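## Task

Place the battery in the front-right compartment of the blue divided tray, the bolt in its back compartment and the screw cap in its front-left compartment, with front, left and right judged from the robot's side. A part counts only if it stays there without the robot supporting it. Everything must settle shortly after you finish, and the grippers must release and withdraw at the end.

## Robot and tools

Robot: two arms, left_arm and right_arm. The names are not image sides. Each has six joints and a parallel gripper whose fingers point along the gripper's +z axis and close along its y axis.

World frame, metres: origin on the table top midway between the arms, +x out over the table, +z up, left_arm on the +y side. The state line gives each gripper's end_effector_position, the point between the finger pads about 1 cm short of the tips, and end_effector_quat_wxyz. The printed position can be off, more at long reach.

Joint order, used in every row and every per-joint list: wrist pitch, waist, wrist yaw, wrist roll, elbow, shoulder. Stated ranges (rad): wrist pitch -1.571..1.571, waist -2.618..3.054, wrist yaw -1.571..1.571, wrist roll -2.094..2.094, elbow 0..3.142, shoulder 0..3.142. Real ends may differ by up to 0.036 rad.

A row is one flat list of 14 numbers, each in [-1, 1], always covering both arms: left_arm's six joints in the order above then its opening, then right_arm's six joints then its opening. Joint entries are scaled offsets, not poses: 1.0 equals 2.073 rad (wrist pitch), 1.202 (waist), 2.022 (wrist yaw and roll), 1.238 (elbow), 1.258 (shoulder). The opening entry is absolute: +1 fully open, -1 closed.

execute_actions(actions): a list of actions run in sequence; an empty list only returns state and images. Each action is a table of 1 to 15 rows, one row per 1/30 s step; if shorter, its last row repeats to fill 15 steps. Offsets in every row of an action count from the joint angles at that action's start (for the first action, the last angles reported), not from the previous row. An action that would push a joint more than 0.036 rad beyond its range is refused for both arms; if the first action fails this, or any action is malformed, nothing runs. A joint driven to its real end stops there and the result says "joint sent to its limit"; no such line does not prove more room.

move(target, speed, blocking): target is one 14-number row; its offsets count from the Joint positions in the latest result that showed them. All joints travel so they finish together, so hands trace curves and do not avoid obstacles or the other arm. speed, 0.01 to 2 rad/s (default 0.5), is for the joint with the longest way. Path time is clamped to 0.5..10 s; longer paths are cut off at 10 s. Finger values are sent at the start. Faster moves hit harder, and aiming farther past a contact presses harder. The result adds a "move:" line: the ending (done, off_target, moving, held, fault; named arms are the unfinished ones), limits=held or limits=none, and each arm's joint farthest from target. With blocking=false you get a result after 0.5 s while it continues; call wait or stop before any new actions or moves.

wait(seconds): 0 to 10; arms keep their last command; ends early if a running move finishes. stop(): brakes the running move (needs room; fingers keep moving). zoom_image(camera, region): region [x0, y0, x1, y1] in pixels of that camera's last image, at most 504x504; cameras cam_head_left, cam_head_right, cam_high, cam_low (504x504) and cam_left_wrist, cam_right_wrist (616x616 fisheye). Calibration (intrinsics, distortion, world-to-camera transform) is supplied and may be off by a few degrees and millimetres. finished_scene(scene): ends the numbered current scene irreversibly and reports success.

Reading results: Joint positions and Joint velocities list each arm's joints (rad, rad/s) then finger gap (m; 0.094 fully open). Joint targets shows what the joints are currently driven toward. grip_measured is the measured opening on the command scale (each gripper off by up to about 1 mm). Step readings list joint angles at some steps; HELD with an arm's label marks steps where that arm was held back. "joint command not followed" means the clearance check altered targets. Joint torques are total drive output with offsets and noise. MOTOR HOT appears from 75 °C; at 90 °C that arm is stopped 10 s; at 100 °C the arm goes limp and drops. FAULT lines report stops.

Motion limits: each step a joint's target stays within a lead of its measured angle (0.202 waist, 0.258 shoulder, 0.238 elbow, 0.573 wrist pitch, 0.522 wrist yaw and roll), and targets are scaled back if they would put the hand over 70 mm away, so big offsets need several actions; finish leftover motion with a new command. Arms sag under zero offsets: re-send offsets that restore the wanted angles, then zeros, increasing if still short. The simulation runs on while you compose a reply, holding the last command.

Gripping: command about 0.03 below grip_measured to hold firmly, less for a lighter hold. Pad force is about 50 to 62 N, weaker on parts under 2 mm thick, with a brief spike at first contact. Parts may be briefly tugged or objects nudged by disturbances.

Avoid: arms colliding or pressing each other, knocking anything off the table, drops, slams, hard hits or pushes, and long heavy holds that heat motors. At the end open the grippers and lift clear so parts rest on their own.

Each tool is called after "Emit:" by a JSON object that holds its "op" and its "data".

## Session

Emit:
{"op": "execute_actions", "data": {"actions": []}}

Scene clock: 0.00 s.
left_arm: end_effector_position=(+0.4444, +0.5857, +0.3020) grip_measured=+1.000 end_effector_quat_wxyz=(+0.392, +0.621, +0.414, +0.537) | right_arm: end_effector_position=(+0.3955, -0.3971, +0.1861) grip_measured=+1.000 end_effector_quat_wxyz=(+0.566, +0.142, +0.805, -0.108)
Joint names: [wrist pitch, waist, wrist yaw, wrist roll, elbow, shoulder]
Joint positions: left_arm=[0.238 0.56  0.733 2.028 1.46  1.854 0.094] | right_arm=[ 0.354 -0.331  0.004 -0.012  0.769  1.466  0.094]
Joint velocities: left_arm=[-0.037 -0.002 -0.051  0.11  -0.022  0.002  0.   ] | right_arm=[-0.037 -0.002 -0.066  0.051 -0.007 -0.017  0.   ]
Joint torques (N m, as the arm reports them, + toward a larger angle): no reading
Joint targets: left_arm=[0.216 0.560 0.735 2.024 1.462 1.854] | right_arm=[0.366 -0.331 0.004 -0.012 0.781 1.453]
camera_calibration (this result's frames):
cam_left_wrist: T_world_to_cam=[[-0.158568, 0.198661, -0.967155, 0.239507], [-0.649386, 0.716884, 0.253723, -0.211257], [0.743743, 0.66829, 0.0153327, -0.606619], [0, 0, 0, 1]] pos_world=[0.35196, 0.509264, 0.294543]
cam_right_wrist: T_world_to_cam=[[-0.304138, -0.952424, -0.0197202, -0.249991], [-0.837653, 0.277233, -0.470615, 0.542433], [0.453692, -0.126613, -0.882118, 0.0397145], [0, 0, 0, 1]] pos_world=[0.360321, -0.383449, 0.28538]

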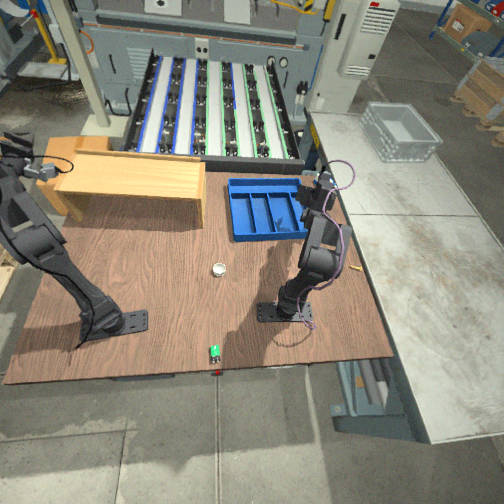

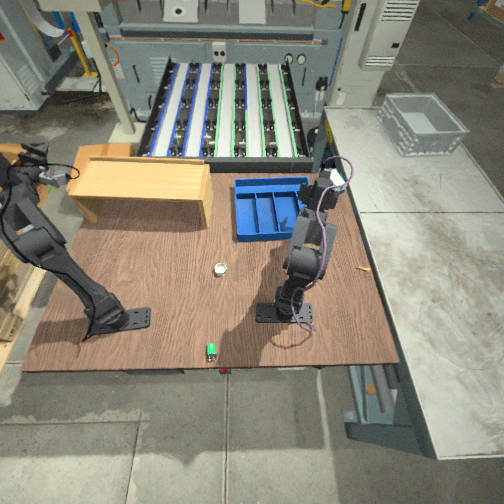

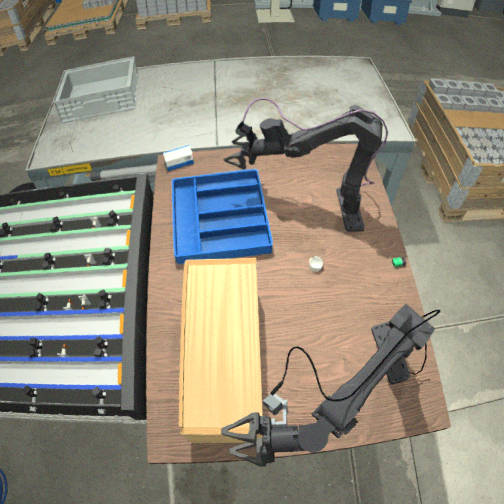

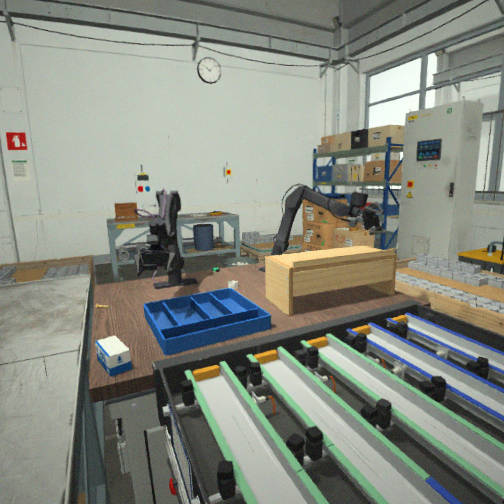

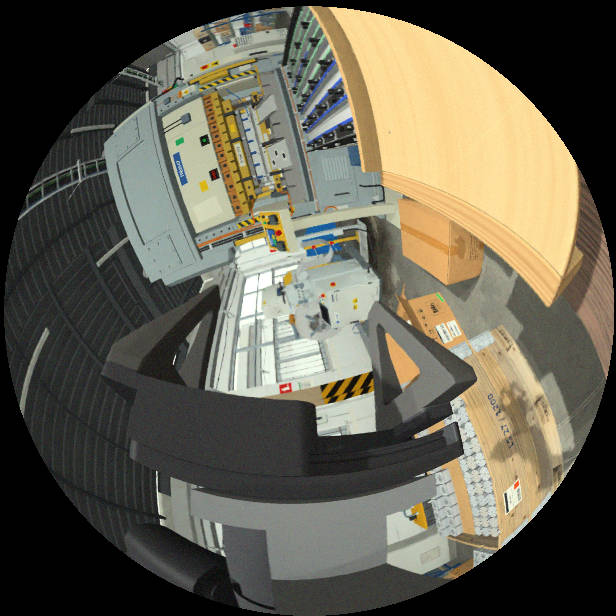

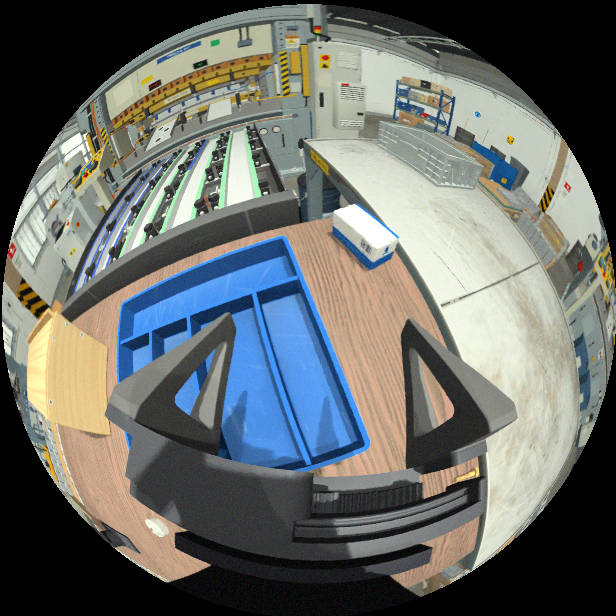

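Emit:
{"op": "zoom_image", "data": {"camera": "cam_head_right", "region": [200, 150, 420, 370]}}

Emit:
{"op": "zoom_image", "data": {"camera": "cam_high", "region": [140, 130, 440, 330]}}

Region (200, 150, 420, 370) of cam_head_right's 504x504 image, scaled by 2.291, with more detail than that image has.

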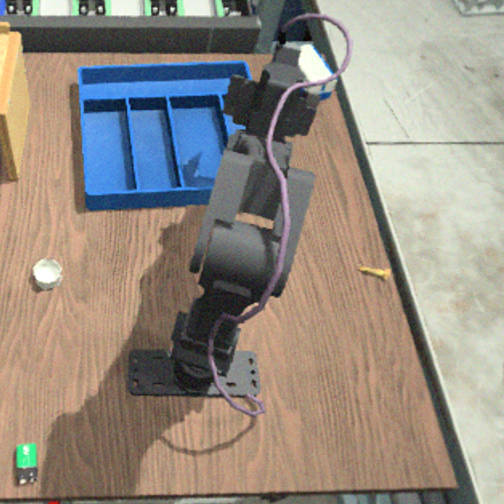

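Region (140, 130, 440, 330) of cam_high's 504x504 image, scaled by 1.680, with more detail than that image has.

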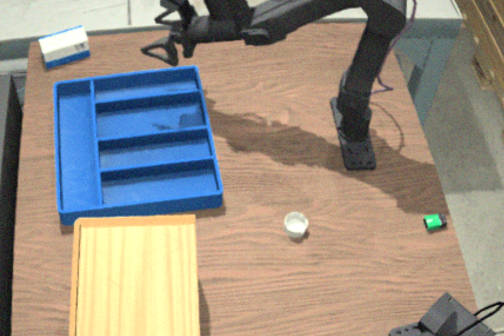

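Emit:
{"op": "move", "data": {"target": [0,-1.0,-0.3625,-0.647,0.11,-0.28,1.0,-0.812,-0.615,0,0.352,0.728,0.342,1.0], "speed": 1.2}}

Scene clock: 4.50 s.
left_arm: end_effector_position=(+0.3731, +0.0941, +0.5371) grip_measured=+1.000 end_effector_quat_wxyz=(+0.806, +0.343, +0.474, +0.089) | right_arm: end_effector_position=(+0.1340, -0.5538, +0.1169) grip_measured=+1.000 end_effector_quat_wxyz=(-0.002, +0.780, +0.625, -0.001)
Joint names: [wrist pitch, waist, wrist yaw, wrist roll, elbow, shoulder]
Joint positions: left_arm=[ 0.254 -0.641  0.012  0.732  1.582  1.515  0.094] | right_arm=[-1.319 -1.069  0.003  0.695  1.639  1.893  0.094]
Joint velocities: left_arm=[ 0.037 -0.002  0.066 -0.051 -0.002  0.002  0.   ] | right_arm=[-0.022  0.007 -0.125 -0.081 -0.027 -0.022  0.   ]
Joint torques (N m, as the arm reports them, + toward a larger angle): left_arm=[ 1.54 -0.01 -0.06 -0.08 10.37 -9.42] | right_arm=[ 0.11 -0.24 -0.01  0.07  8.91 -6.8 ]
Joint targets: left_arm=[0.238 -0.642 -0.000 0.720 1.597 1.502] | right_arm=[-1.329 -1.071 0.004 0.700 1.670 1.896]
move: off_target (right_arm); limits=none; left_arm: farthest joint: the wrist pitch, 0.016 radians from its target (0.000 radians at the start); right_arm: farthest joint: the elbow, 0.032 radians from its target (0.902 radians at the start)
camera_calibration (this result's frames):
cam_left_wrist: T_world_to_cam=[[-0.308295, -0.7878, -0.533221, 0.468851], [-0.216382, 0.603904, -0.767124, 0.432579], [0.926355, -0.121121, -0.356646, -0.0227367], [0, 0, 0, 1]] pos_world=[0.259209, 0.10537, 0.573734]
cam_right_wrist: T_world_to_cam=[[-0.971492, 0.231057, -0.0530554, 0.268567], [0.136414, 0.727868, 0.672012, 0.319666], [0.193891, 0.645617, -0.738638, 0.52318], [0, 0, 0, 1]] pos_world=[0.115864, -0.632503, 0.18587]

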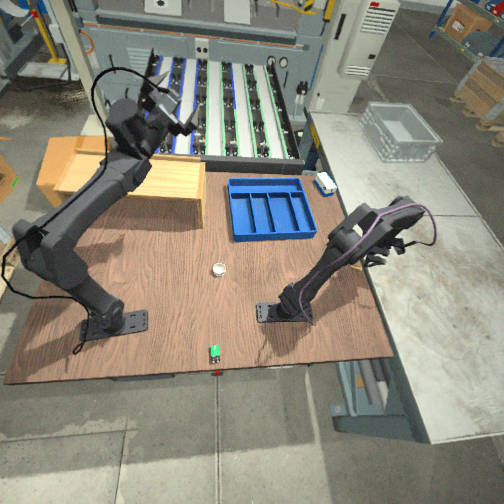

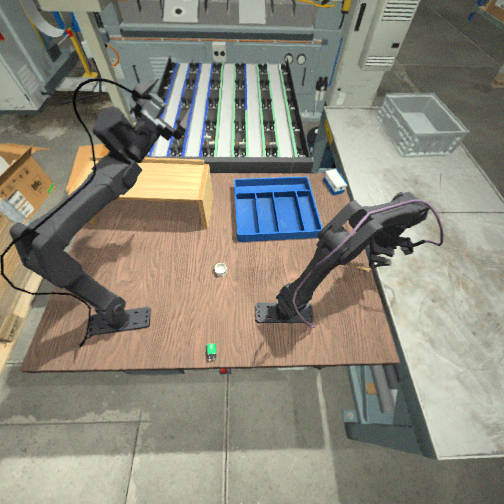

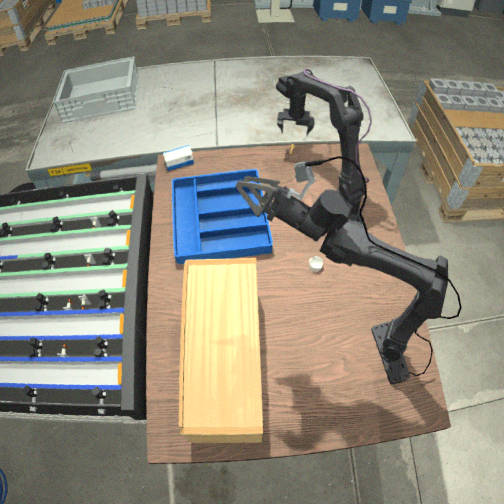

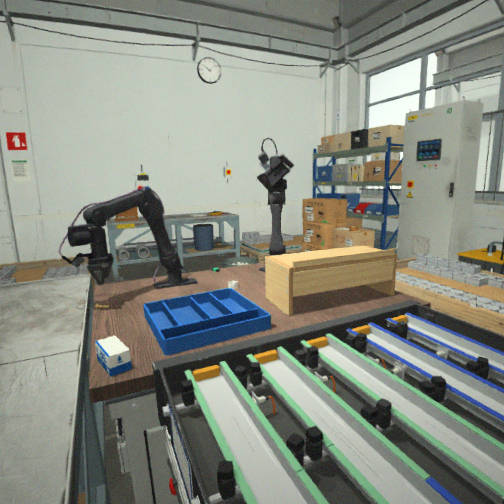

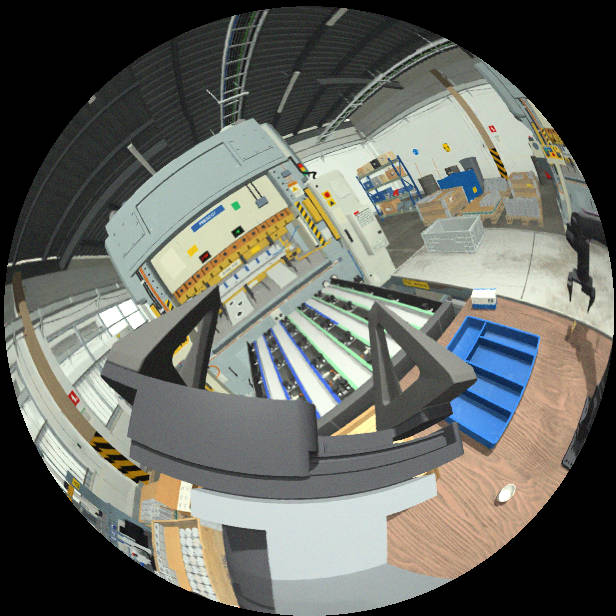

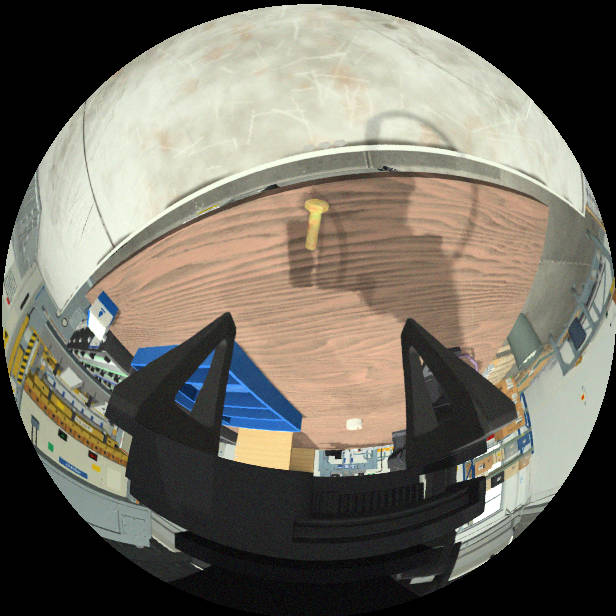

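Emit:
{"op": "move", "data": {"target": [-0.776,-0.464,-0.006,-0.006,0.115,0.336,1.0,0.142,-0.013,0,0.046,-0.145,0.101,-0.1], "speed": 1.2}}

Scene clock: 7.33 s.
left_arm: end_effector_position=(+0.1307, +0.0079, +0.1232) grip_measured=+1.000 end_effector_quat_wxyz=(+0.006, +0.780, +0.626, -0.005) | right_arm: end_effector_position=(+0.1383, -0.5676, +0.0296) grip_measured=-0.097 end_effector_quat_wxyz=(-0.011, +0.809, +0.588, +0.000)
Joint names: [wrist pitch, waist, wrist yaw, wrist roll, elbow, shoulder]
Joint positions: left_arm=[-1.339 -1.197  0.007  0.728  1.704  1.924  0.094] | right_arm=[-1.038 -1.076  0.003  0.782  1.467  2.022  0.042]
Joint velocities: left_arm=[-0.022 -0.012  0.007  0.007 -0.002  0.017  0.   ] | right_arm=[-0.007  0.012  0.007 -0.081  0.002 -0.007 -0.   ]
Joint torques (N m, as the arm reports them, + toward a larger angle): left_arm=[  0.06  -0.02   0.    -0.07   9.91 -10.17] | right_arm=[ 0.26 -0.78  0.    0.04  5.18 -7.88]
Joint targets: left_arm=[-1.354 -1.198 -0.000 0.720 1.725 1.938] | right_arm=[-1.025 -1.085 0.003 0.787 1.459 2.020]
move: done; limits=none; left_arm: farthest joint: the elbow, 0.020 radians from its target (0.142 radians at the start); right_arm: farthest joint: the wrist pitch, 0.013 radians from its target (0.295 radians at the start)
camera_calibration (this result's frames):
cam_left_wrist: T_world_to_cam=[[-0.996887, 0.0581738, 0.0532145, 0.116581], [0.0788094, 0.716036, 0.693601, -0.104716], [0.00224597, 0.695635, -0.718391, 0.202689], [0, 0, 0, 1]] pos_world=[0.124015, -0.0727993, 0.212038]
cam_right_wrist: T_world_to_cam=[[-0.945856, 0.322215, -0.0391635, 0.31904], [0.210319, 0.7003, 0.682163, 0.361704], [0.247229, 0.636991, -0.730151, 0.45422], [0, 0, 0, 1]] pos_world=[0.113396, -0.645435, 0.0974028]

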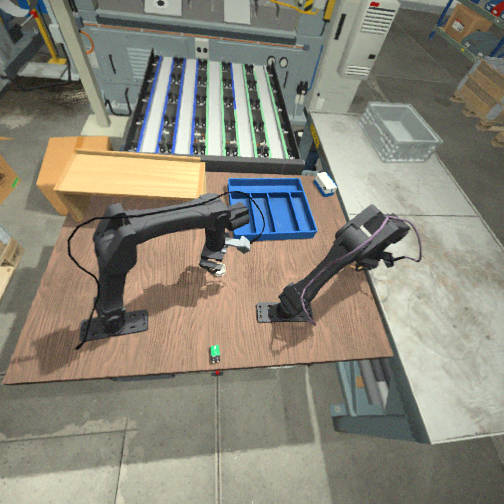

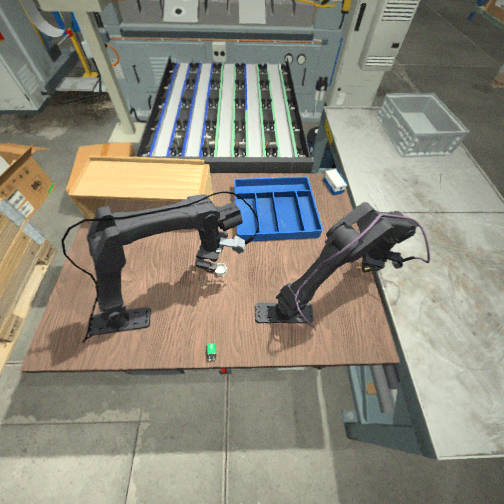

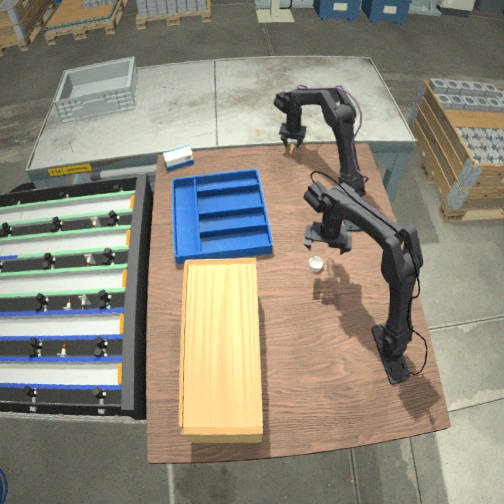

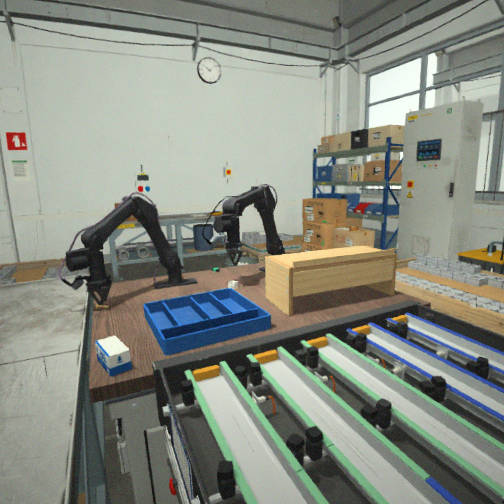

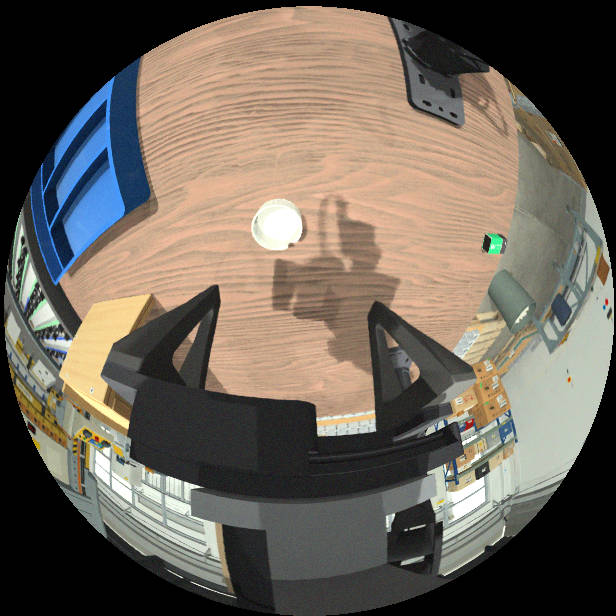

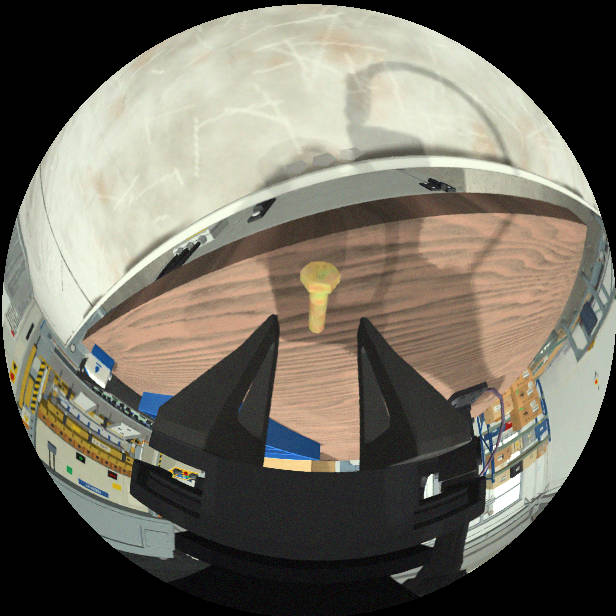

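Emit:
{"op": "move", "data": {"target": [0.112,0.025,-0.003,0.012,-0.099,0.108,1.0,0.033,-0.007,0,0,-0.040,0.026,-0.1], "speed": 0.3}}

Scene clock: 9.37 s.
left_arm: end_effector_position=(+0.1491, -0.0068, +0.0522) grip_measured=+1.000 end_effector_quat_wxyz=(+0.002, +0.777, +0.629, -0.004) | right_arm: end_effector_position=(+0.1371, -0.5653, +0.0102) grip_measured=-0.097 end_effector_quat_wxyz=(-0.019, +0.809, +0.588, +0.001)
Joint names: [wrist pitch, waist, wrist yaw, wrist roll, elbow, shoulder]
Joint positions: left_arm=[-1.115 -1.174  0.007  0.744  1.595  2.045  0.094] | right_arm=[-0.985 -1.076  0.003  0.782  1.429  2.052  0.042]
Joint velocities: left_arm=[ 0.007  0.002 -0.007  0.037  0.017 -0.002  0.   ] | right_arm=[ 0.007  0.002 -0.095 -0.007  0.002 -0.007  0.   ]
Joint torques (N m, as the arm reports them, + toward a larger angle): left_arm=[  0.3    0.42   0.01   0.14   6.69 -11.27] | right_arm=[ 0.22 -0.77 -0.01  0.    4.71 -7.65]
Joint targets: left_arm=[-1.107 -1.167 0.001 0.752 1.582 2.060] | right_arm=[-0.970 -1.084 0.003 0.782 1.417 2.055]
move: done; limits=none; left_arm: farthest joint: the shoulder, 0.014 radians from its target (0.136 radians at the start); right_arm: farthest joint: the wrist pitch, 0.016 radians from its target (0.068 radians at the start)
camera_calibration (this result's frames):
cam_left_wrist: T_world_to_cam=[[-0.99705, 0.0509449, 0.0574015, 0.139305], [0.0765662, 0.711758, 0.698239, -0.0464012], [-0.00528429, 0.700575, -0.713559, 0.162786], [0, 0, 0, 1]] pos_world=[0.143307, -0.0881145, 0.140561]
cam_right_wrist: T_world_to_cam=[[-0.946083, 0.322665, -0.0285381, 0.316605], [0.214919, 0.691188, 0.689977, 0.367681], [0.242357, 0.646642, -0.723268, 0.444943], [0, 0, 0, 1]] pos_world=[0.112678, -0.644013, 0.0771568]

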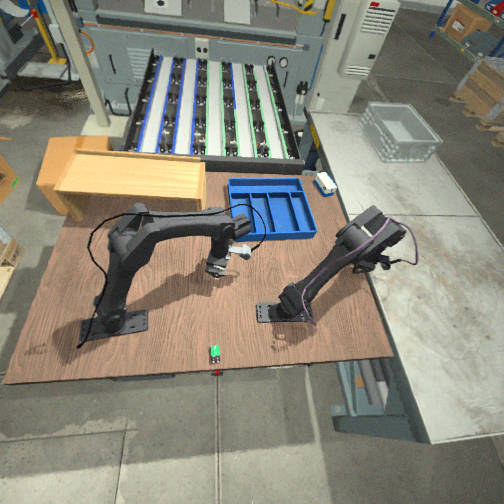

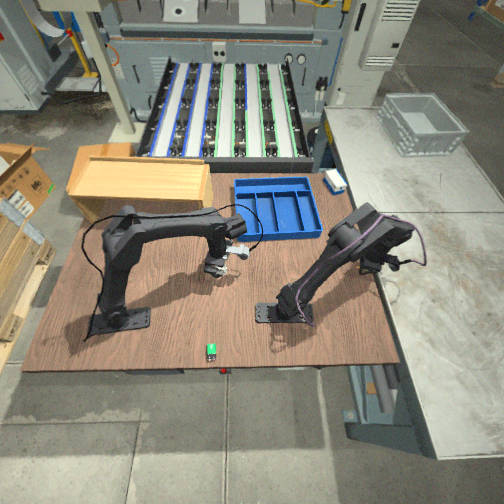

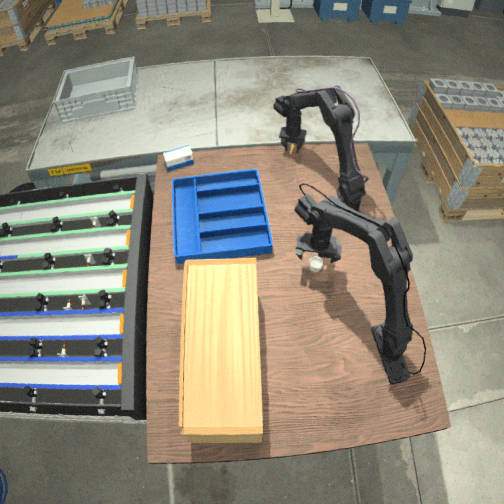

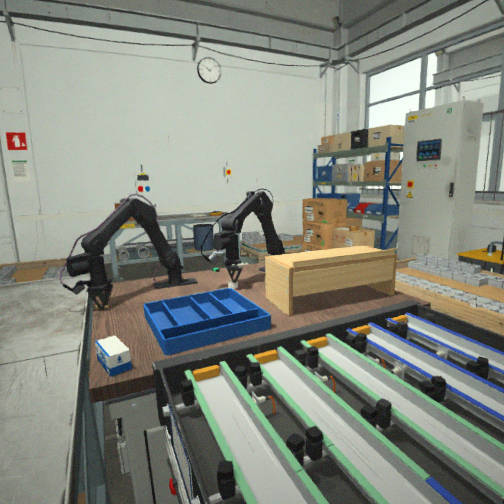

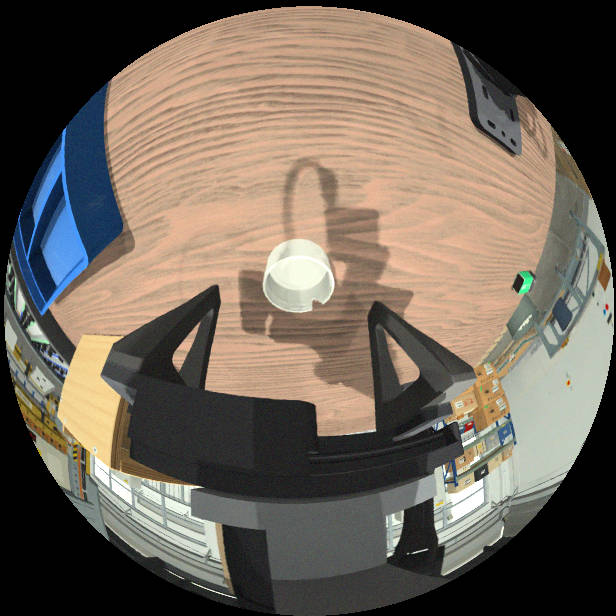

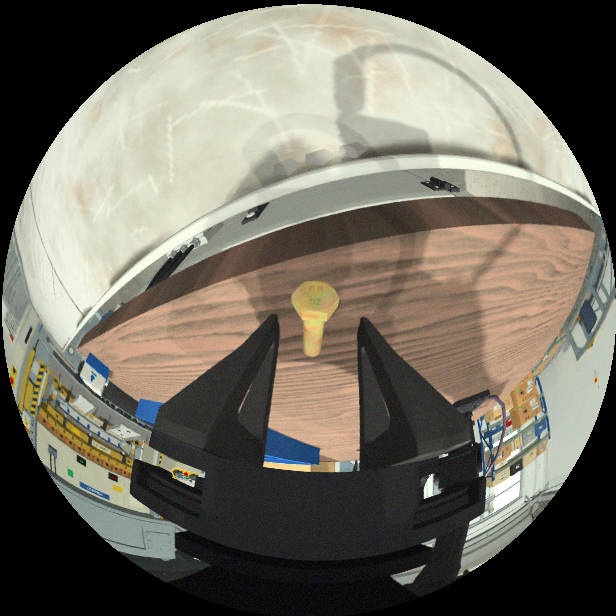

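Emit:
{"op": "move", "data": {"target": [0.063,0.004,-0.003,0.003,-0.075,0.037,1.0,0.002,-0.006,0,0,-0.004,-0.004,-0.88], "speed": 0.2}}

Scene clock: 10.97 s.
left_arm: end_effector_position=(+0.1505, -0.0091, +0.0216) grip_measured=+1.000 end_effector_quat_wxyz=(+0.008, +0.777, +0.629, -0.005) | right_arm: end_effector_position=(+0.1371, -0.5654, +0.0102) grip_measured=-0.863 end_effector_quat_wxyz=(-0.019, +0.809, +0.588, +0.001)
Joint names: [wrist pitch, waist, wrist yaw, wrist roll, elbow, shoulder]
Joint positions: left_arm=[-0.993 -1.174  0.007  0.744  1.515  2.076  0.094] | right_arm=[-0.985 -1.076  0.003  0.782  1.429  2.052  0.006]
Joint velocities: left_arm=[ 0.007 -0.012 -0.051  0.007  0.002  0.022  0.   ] | right_arm=[-0.066 -0.022 -0.066 -0.022 -0.002 -0.002 -0.001]
Joint torques (N m, as the arm reports them, + toward a larger angle): left_arm=[  0.26   0.3    0.01   0.15   6.51 -11.22] | right_arm=[ 0.12 -0.68 -0.01  0.01  5.31 -8.18]
Joint targets: left_arm=[-0.985 -1.169 0.001 0.750 1.502 2.092] | right_arm=[-0.981 -1.083 0.003 0.782 1.424 2.047]
move: done; limits=none; left_arm: farthest joint: the shoulder, 0.016 radians from its target (0.046 radians at the start); right_arm: farthest joint: the waist, 0.008 radians from its target (0.008 radians at the start)
camera_calibration (this result's frames):
cam_left_wrist: T_world_to_cam=[[-0.997376, 0.0514961, 0.0508823, 0.142768], [0.0723873, 0.718833, 0.691404, -0.0226315], [-0.000971225, 0.693273, -0.720675, 0.142067], [0, 0, 0, 1]] pos_world=[0.14417, -0.0895747, 0.110767]
cam_right_wrist: T_world_to_cam=[[-0.946078, 0.322655, -0.0288106, 0.316669], [0.214801, 0.691423, 0.689779, 0.367884], [0.242481, 0.646396, -0.723447, 0.44483], [0, 0, 0, 1]] pos_world=[0.112709, -0.644075, 0.0771758]

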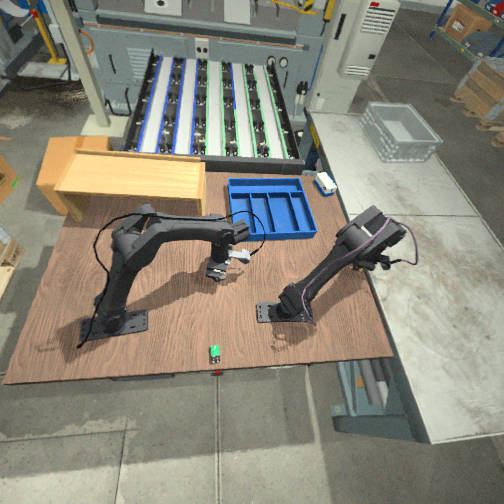

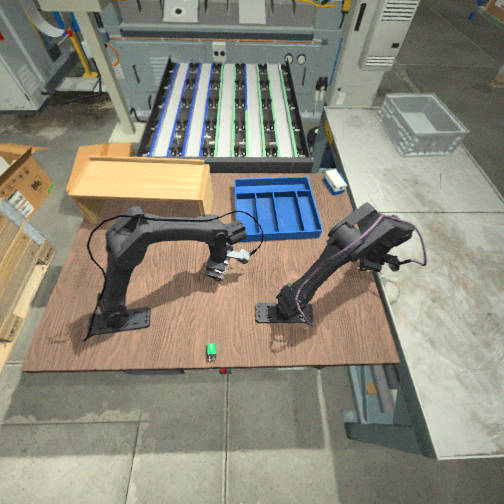

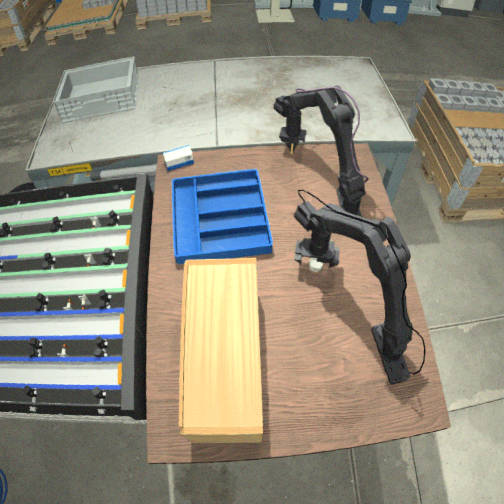

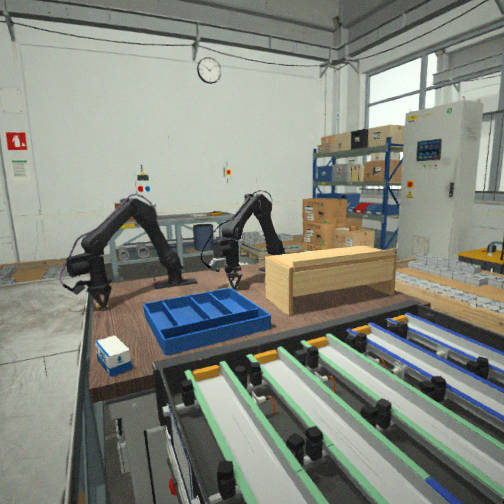

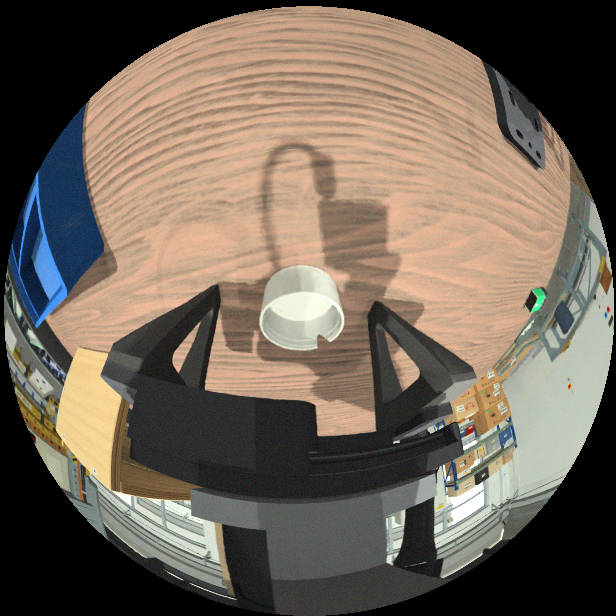

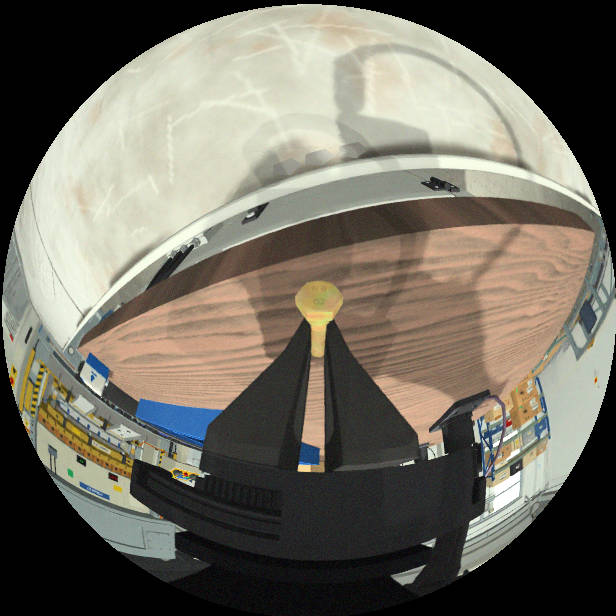

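Emit:
{"op": "move", "data": {"target": [0.004,0.004,-0.003,0.003,-0.01,0.026,0.25,-0.223,-0.006,0,0,0.344,-0.095,-0.895], "speed": 0.45}}

Scene clock: 13.03 s.
left_arm: end_effector_position=(+0.1500, -0.0083, +0.0166) grip_measured=+0.251 end_effector_quat_wxyz=(+0.001, +0.777, +0.629, -0.004) | right_arm: end_effector_position=(+0.1391, -0.5693, +0.1427) grip_measured=-0.871 end_effector_quat_wxyz=(+0.002, +0.809, +0.588, -0.002)
Joint names: [wrist pitch, waist, wrist yaw, wrist roll, elbow, shoulder]
Joint positions: left_arm=[-0.992 -1.174  0.007  0.744  1.515  2.09   0.059] | right_arm=[-1.437 -1.076  0.003  0.782  1.828  1.957  0.006]
Joint velocities: left_arm=[-0.037 -0.007 -0.066 -0.022  0.002 -0.012  0.001] | right_arm=[-0.139  0.007  0.066 -0.022 -0.002  0.012 -0.001]
Joint torques (N m, as the arm reports them, + toward a larger angle): left_arm=[  0.25   0.5   -0.01   0.11   6.46 -11.04] | right_arm=[ 0.1  -0.66  0.    0.    8.38 -9.03]
Joint targets: left_arm=[-0.985 -1.169 0.001 0.750 1.502 2.109] | right_arm=[-1.447 -1.083 0.003 0.782 1.854 1.932]
move: off_target (right_arm); limits=none; left_arm: farthest joint: the shoulder, 0.019 radians from its target (0.033 radians at the start); right_arm: farthest joint: the elbow, 0.027 radians from its target (0.426 radians at the start)
camera_calibration (this result's frames):
cam_left_wrist: T_world_to_cam=[[-0.997039, 0.050926, 0.0576117, 0.142314], [0.0767017, 0.711529, 0.698458, -0.0205168], [-0.00542271, 0.700809, -0.713328, 0.13842], [0, 0, 0, 1]] pos_world=[0.144217, -0.0896549, 0.10487]
cam_right_wrist: T_world_to_cam=[[-0.94526, 0.321035, -0.0584832, 0.326823], [0.202081, 0.716618, 0.66755, 0.298046], [0.256217, 0.61919, -0.742265, 0.528041], [0, 0, 0, 1]] pos_world=[0.113411, -0.645464, 0.212099]

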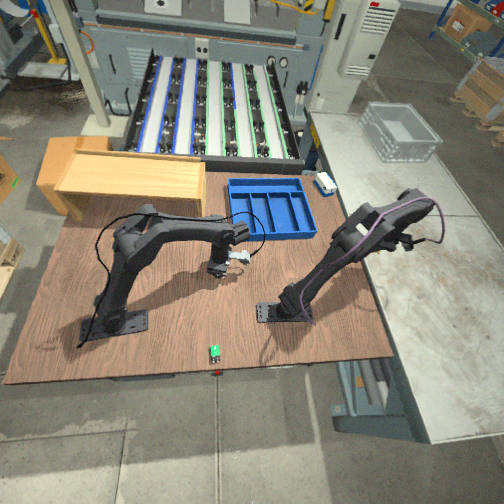

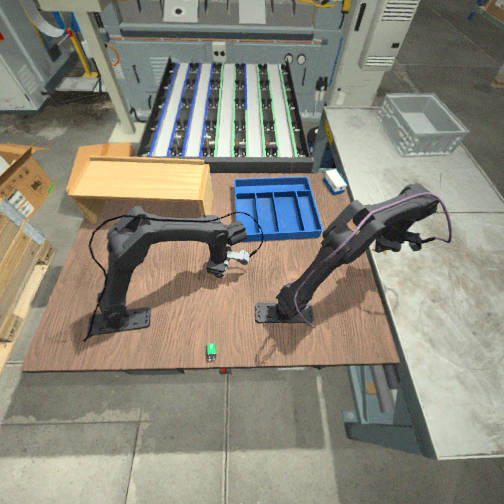

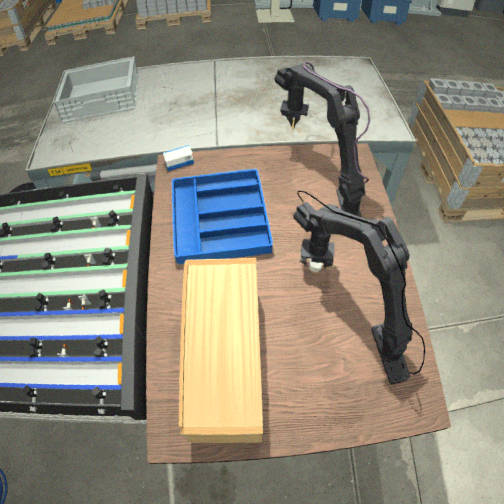

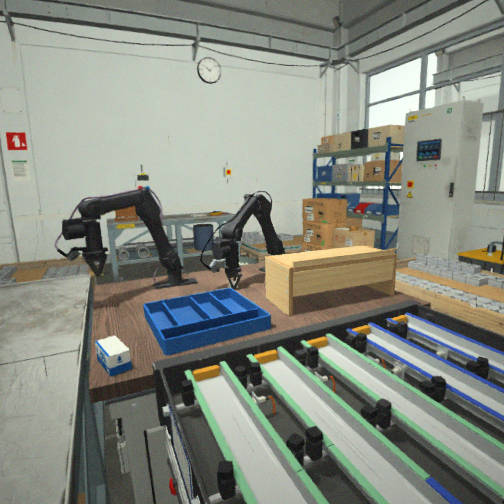

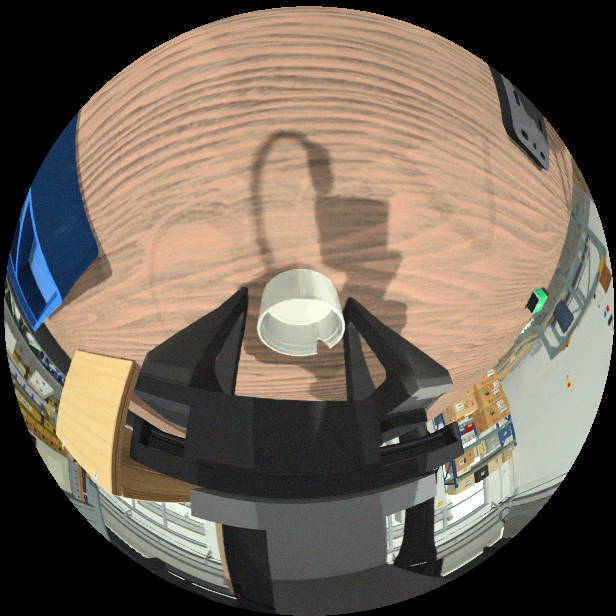

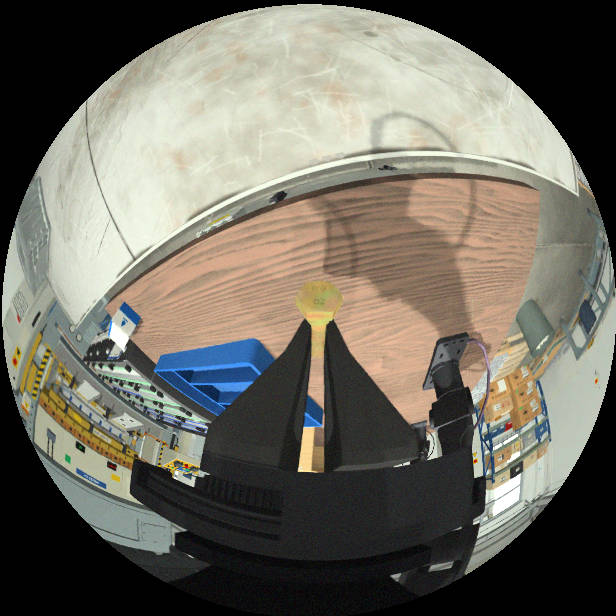

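Emit:
{"op": "execute_actions", "data": {"actions": [[[0.003,0.004,-0.003,0.003,-0.01,0.012,0.15,-0.005,-0.006,0,0,0.02,-0.02,-0.90],[0.003,0.004,-0.003,0.003,-0.01,0.012,0.08,-0.005,-0.006,0,0,0.02,-0.02,-0.90],[0.003,0.004,-0.003,0.003,-0.01,0.012,0.02,-0.005,-0.006,0,0,0.02,-0.02,-0.90],[0.003,0.004,-0.003,0.003,-0.01,0.012,-0.04,-0.005,-0.006,0,0,0.02,-0.02,-0.90],[0.003,0.004,-0.003,0.003,-0.01,0.012,-0.1,-0.005,-0.006,0,0,0.02,-0.02,-0.90]]]}}

Scene clock: 13.80 s.
left_arm: end_effector_position=(+0.1500, -0.0083, +0.0166) grip_measured=-0.084 end_effector_quat_wxyz=(+0.001, +0.777, +0.629, -0.004) | right_arm: end_effector_position=(+0.1391, -0.5692, +0.1427) grip_measured=-0.871 end_effector_quat_wxyz=(+0.002, +0.809, +0.588, -0.002)
Joint names: [wrist pitch, waist, wrist yaw, wrist roll, elbow, shoulder]
Joint positions: left_arm=[-0.992 -1.174  0.007  0.744  1.515  2.09   0.043] | right_arm=[-1.438 -1.076  0.003  0.782  1.828  1.957  0.006]
Joint velocities: left_arm=[-0.037  0.002 -0.007 -0.037 -0.002 -0.027 -0.   ] | right_arm=[-0.037  0.002 -0.037  0.007  0.002 -0.017  0.001]
Joint torques (N m, as the arm reports them, + toward a larger angle): left_arm=[  0.24   0.39   0.     0.15   6.43 -11.33] | right_arm=[ 0.06 -0.65  0.    0.01  8.28 -9.1 ]
Joint targets: left_arm=[-0.986 -1.169 0.001 0.750 1.502 2.105] | right_arm=[-1.447 -1.083 0.003 0.782 1.853 1.932]
Step readings (joint positions):
0: left_arm=[-0.992 -1.174 0.007 0.744 1.515 2.090] | right_arm=[-1.437 -1.076 0.003 0.782 1.828 1.957]
1: left_arm=[-0.992 -1.174 0.007 0.744 1.515 2.090] | right_arm=[-1.437 -1.076 0.003 0.782 1.828 1.957]
2: left_arm=[-0.992 -1.174 0.007 0.744 1.515 2.090] | right_arm=[-1.438 -1.076 0.003 0.782 1.828 1.957]
4: left_arm=[-0.992 -1.174 0.007 0.744 1.515 2.090] | right_arm=[-1.438 -1.076 0.003 0.782 1.828 1.957]
8: left_arm=[-0.992 -1.174 0.007 0.744 1.515 2.090] | right_arm=[-1.438 -1.076 0.003 0.782 1.828 1.957]
15: Joint positions above
camera_calibration (this result's frames):
cam_left_wrist: T_world_to_cam=[[-0.997039, 0.050926, 0.0576117, 0.142314], [0.0767017, 0.711529, 0.698458, -0.0205168], [-0.00542271, 0.700809, -0.713328, 0.13842], [0, 0, 0, 1]] pos_world=[0.144217, -0.0896549, 0.10487]
cam_right_wrist: T_world_to_cam=[[-0.94527, 0.321055, -0.0582114, 0.32673], [0.202195, 0.71639, 0.667759, 0.297819], [0.256089, 0.619443, -0.742098, 0.528137], [0, 0, 0, 1]] pos_world=[0.11338, -0.645403, 0.212077]

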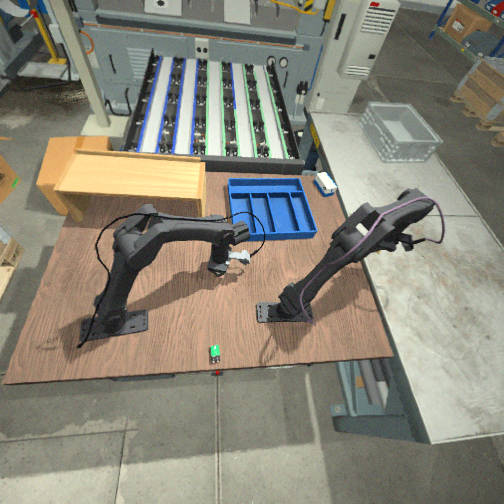

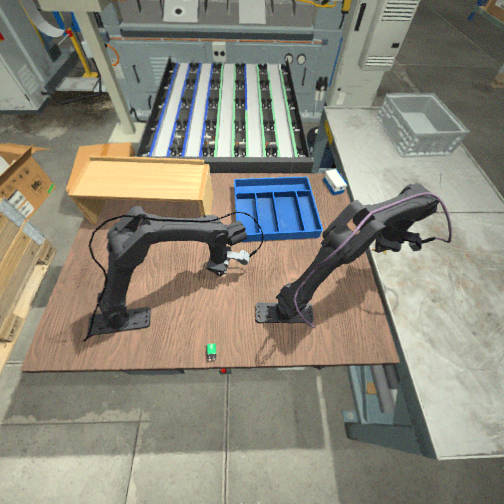

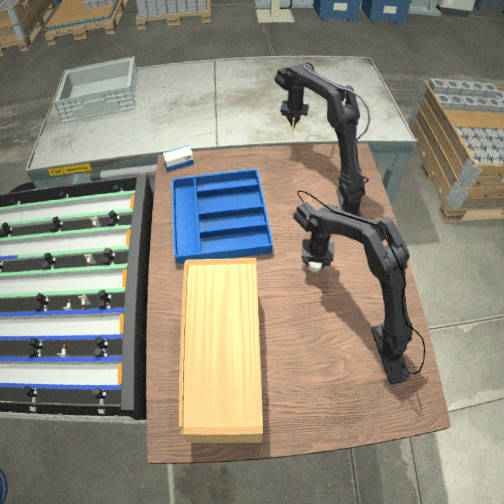

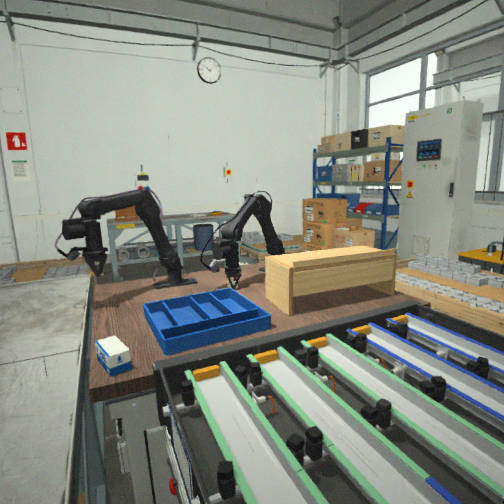

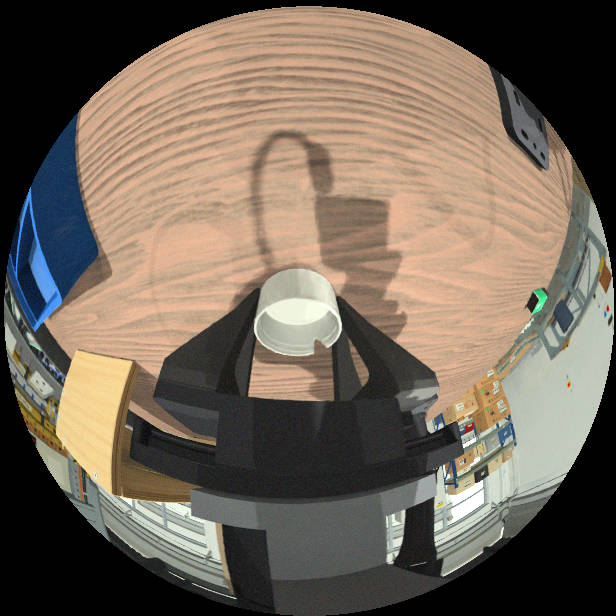

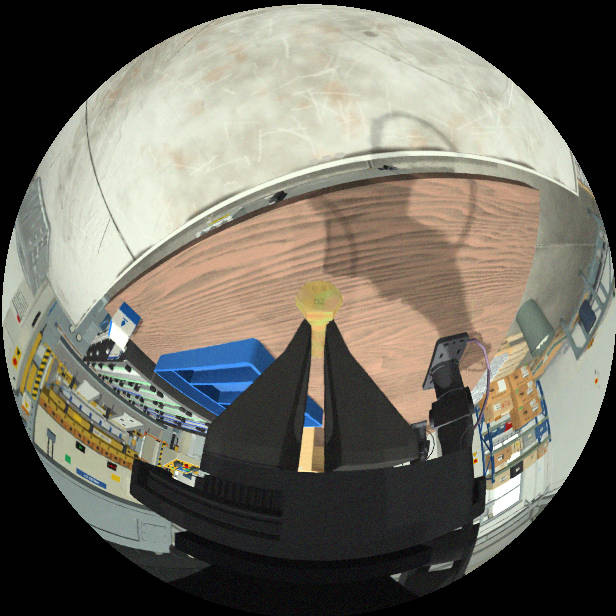

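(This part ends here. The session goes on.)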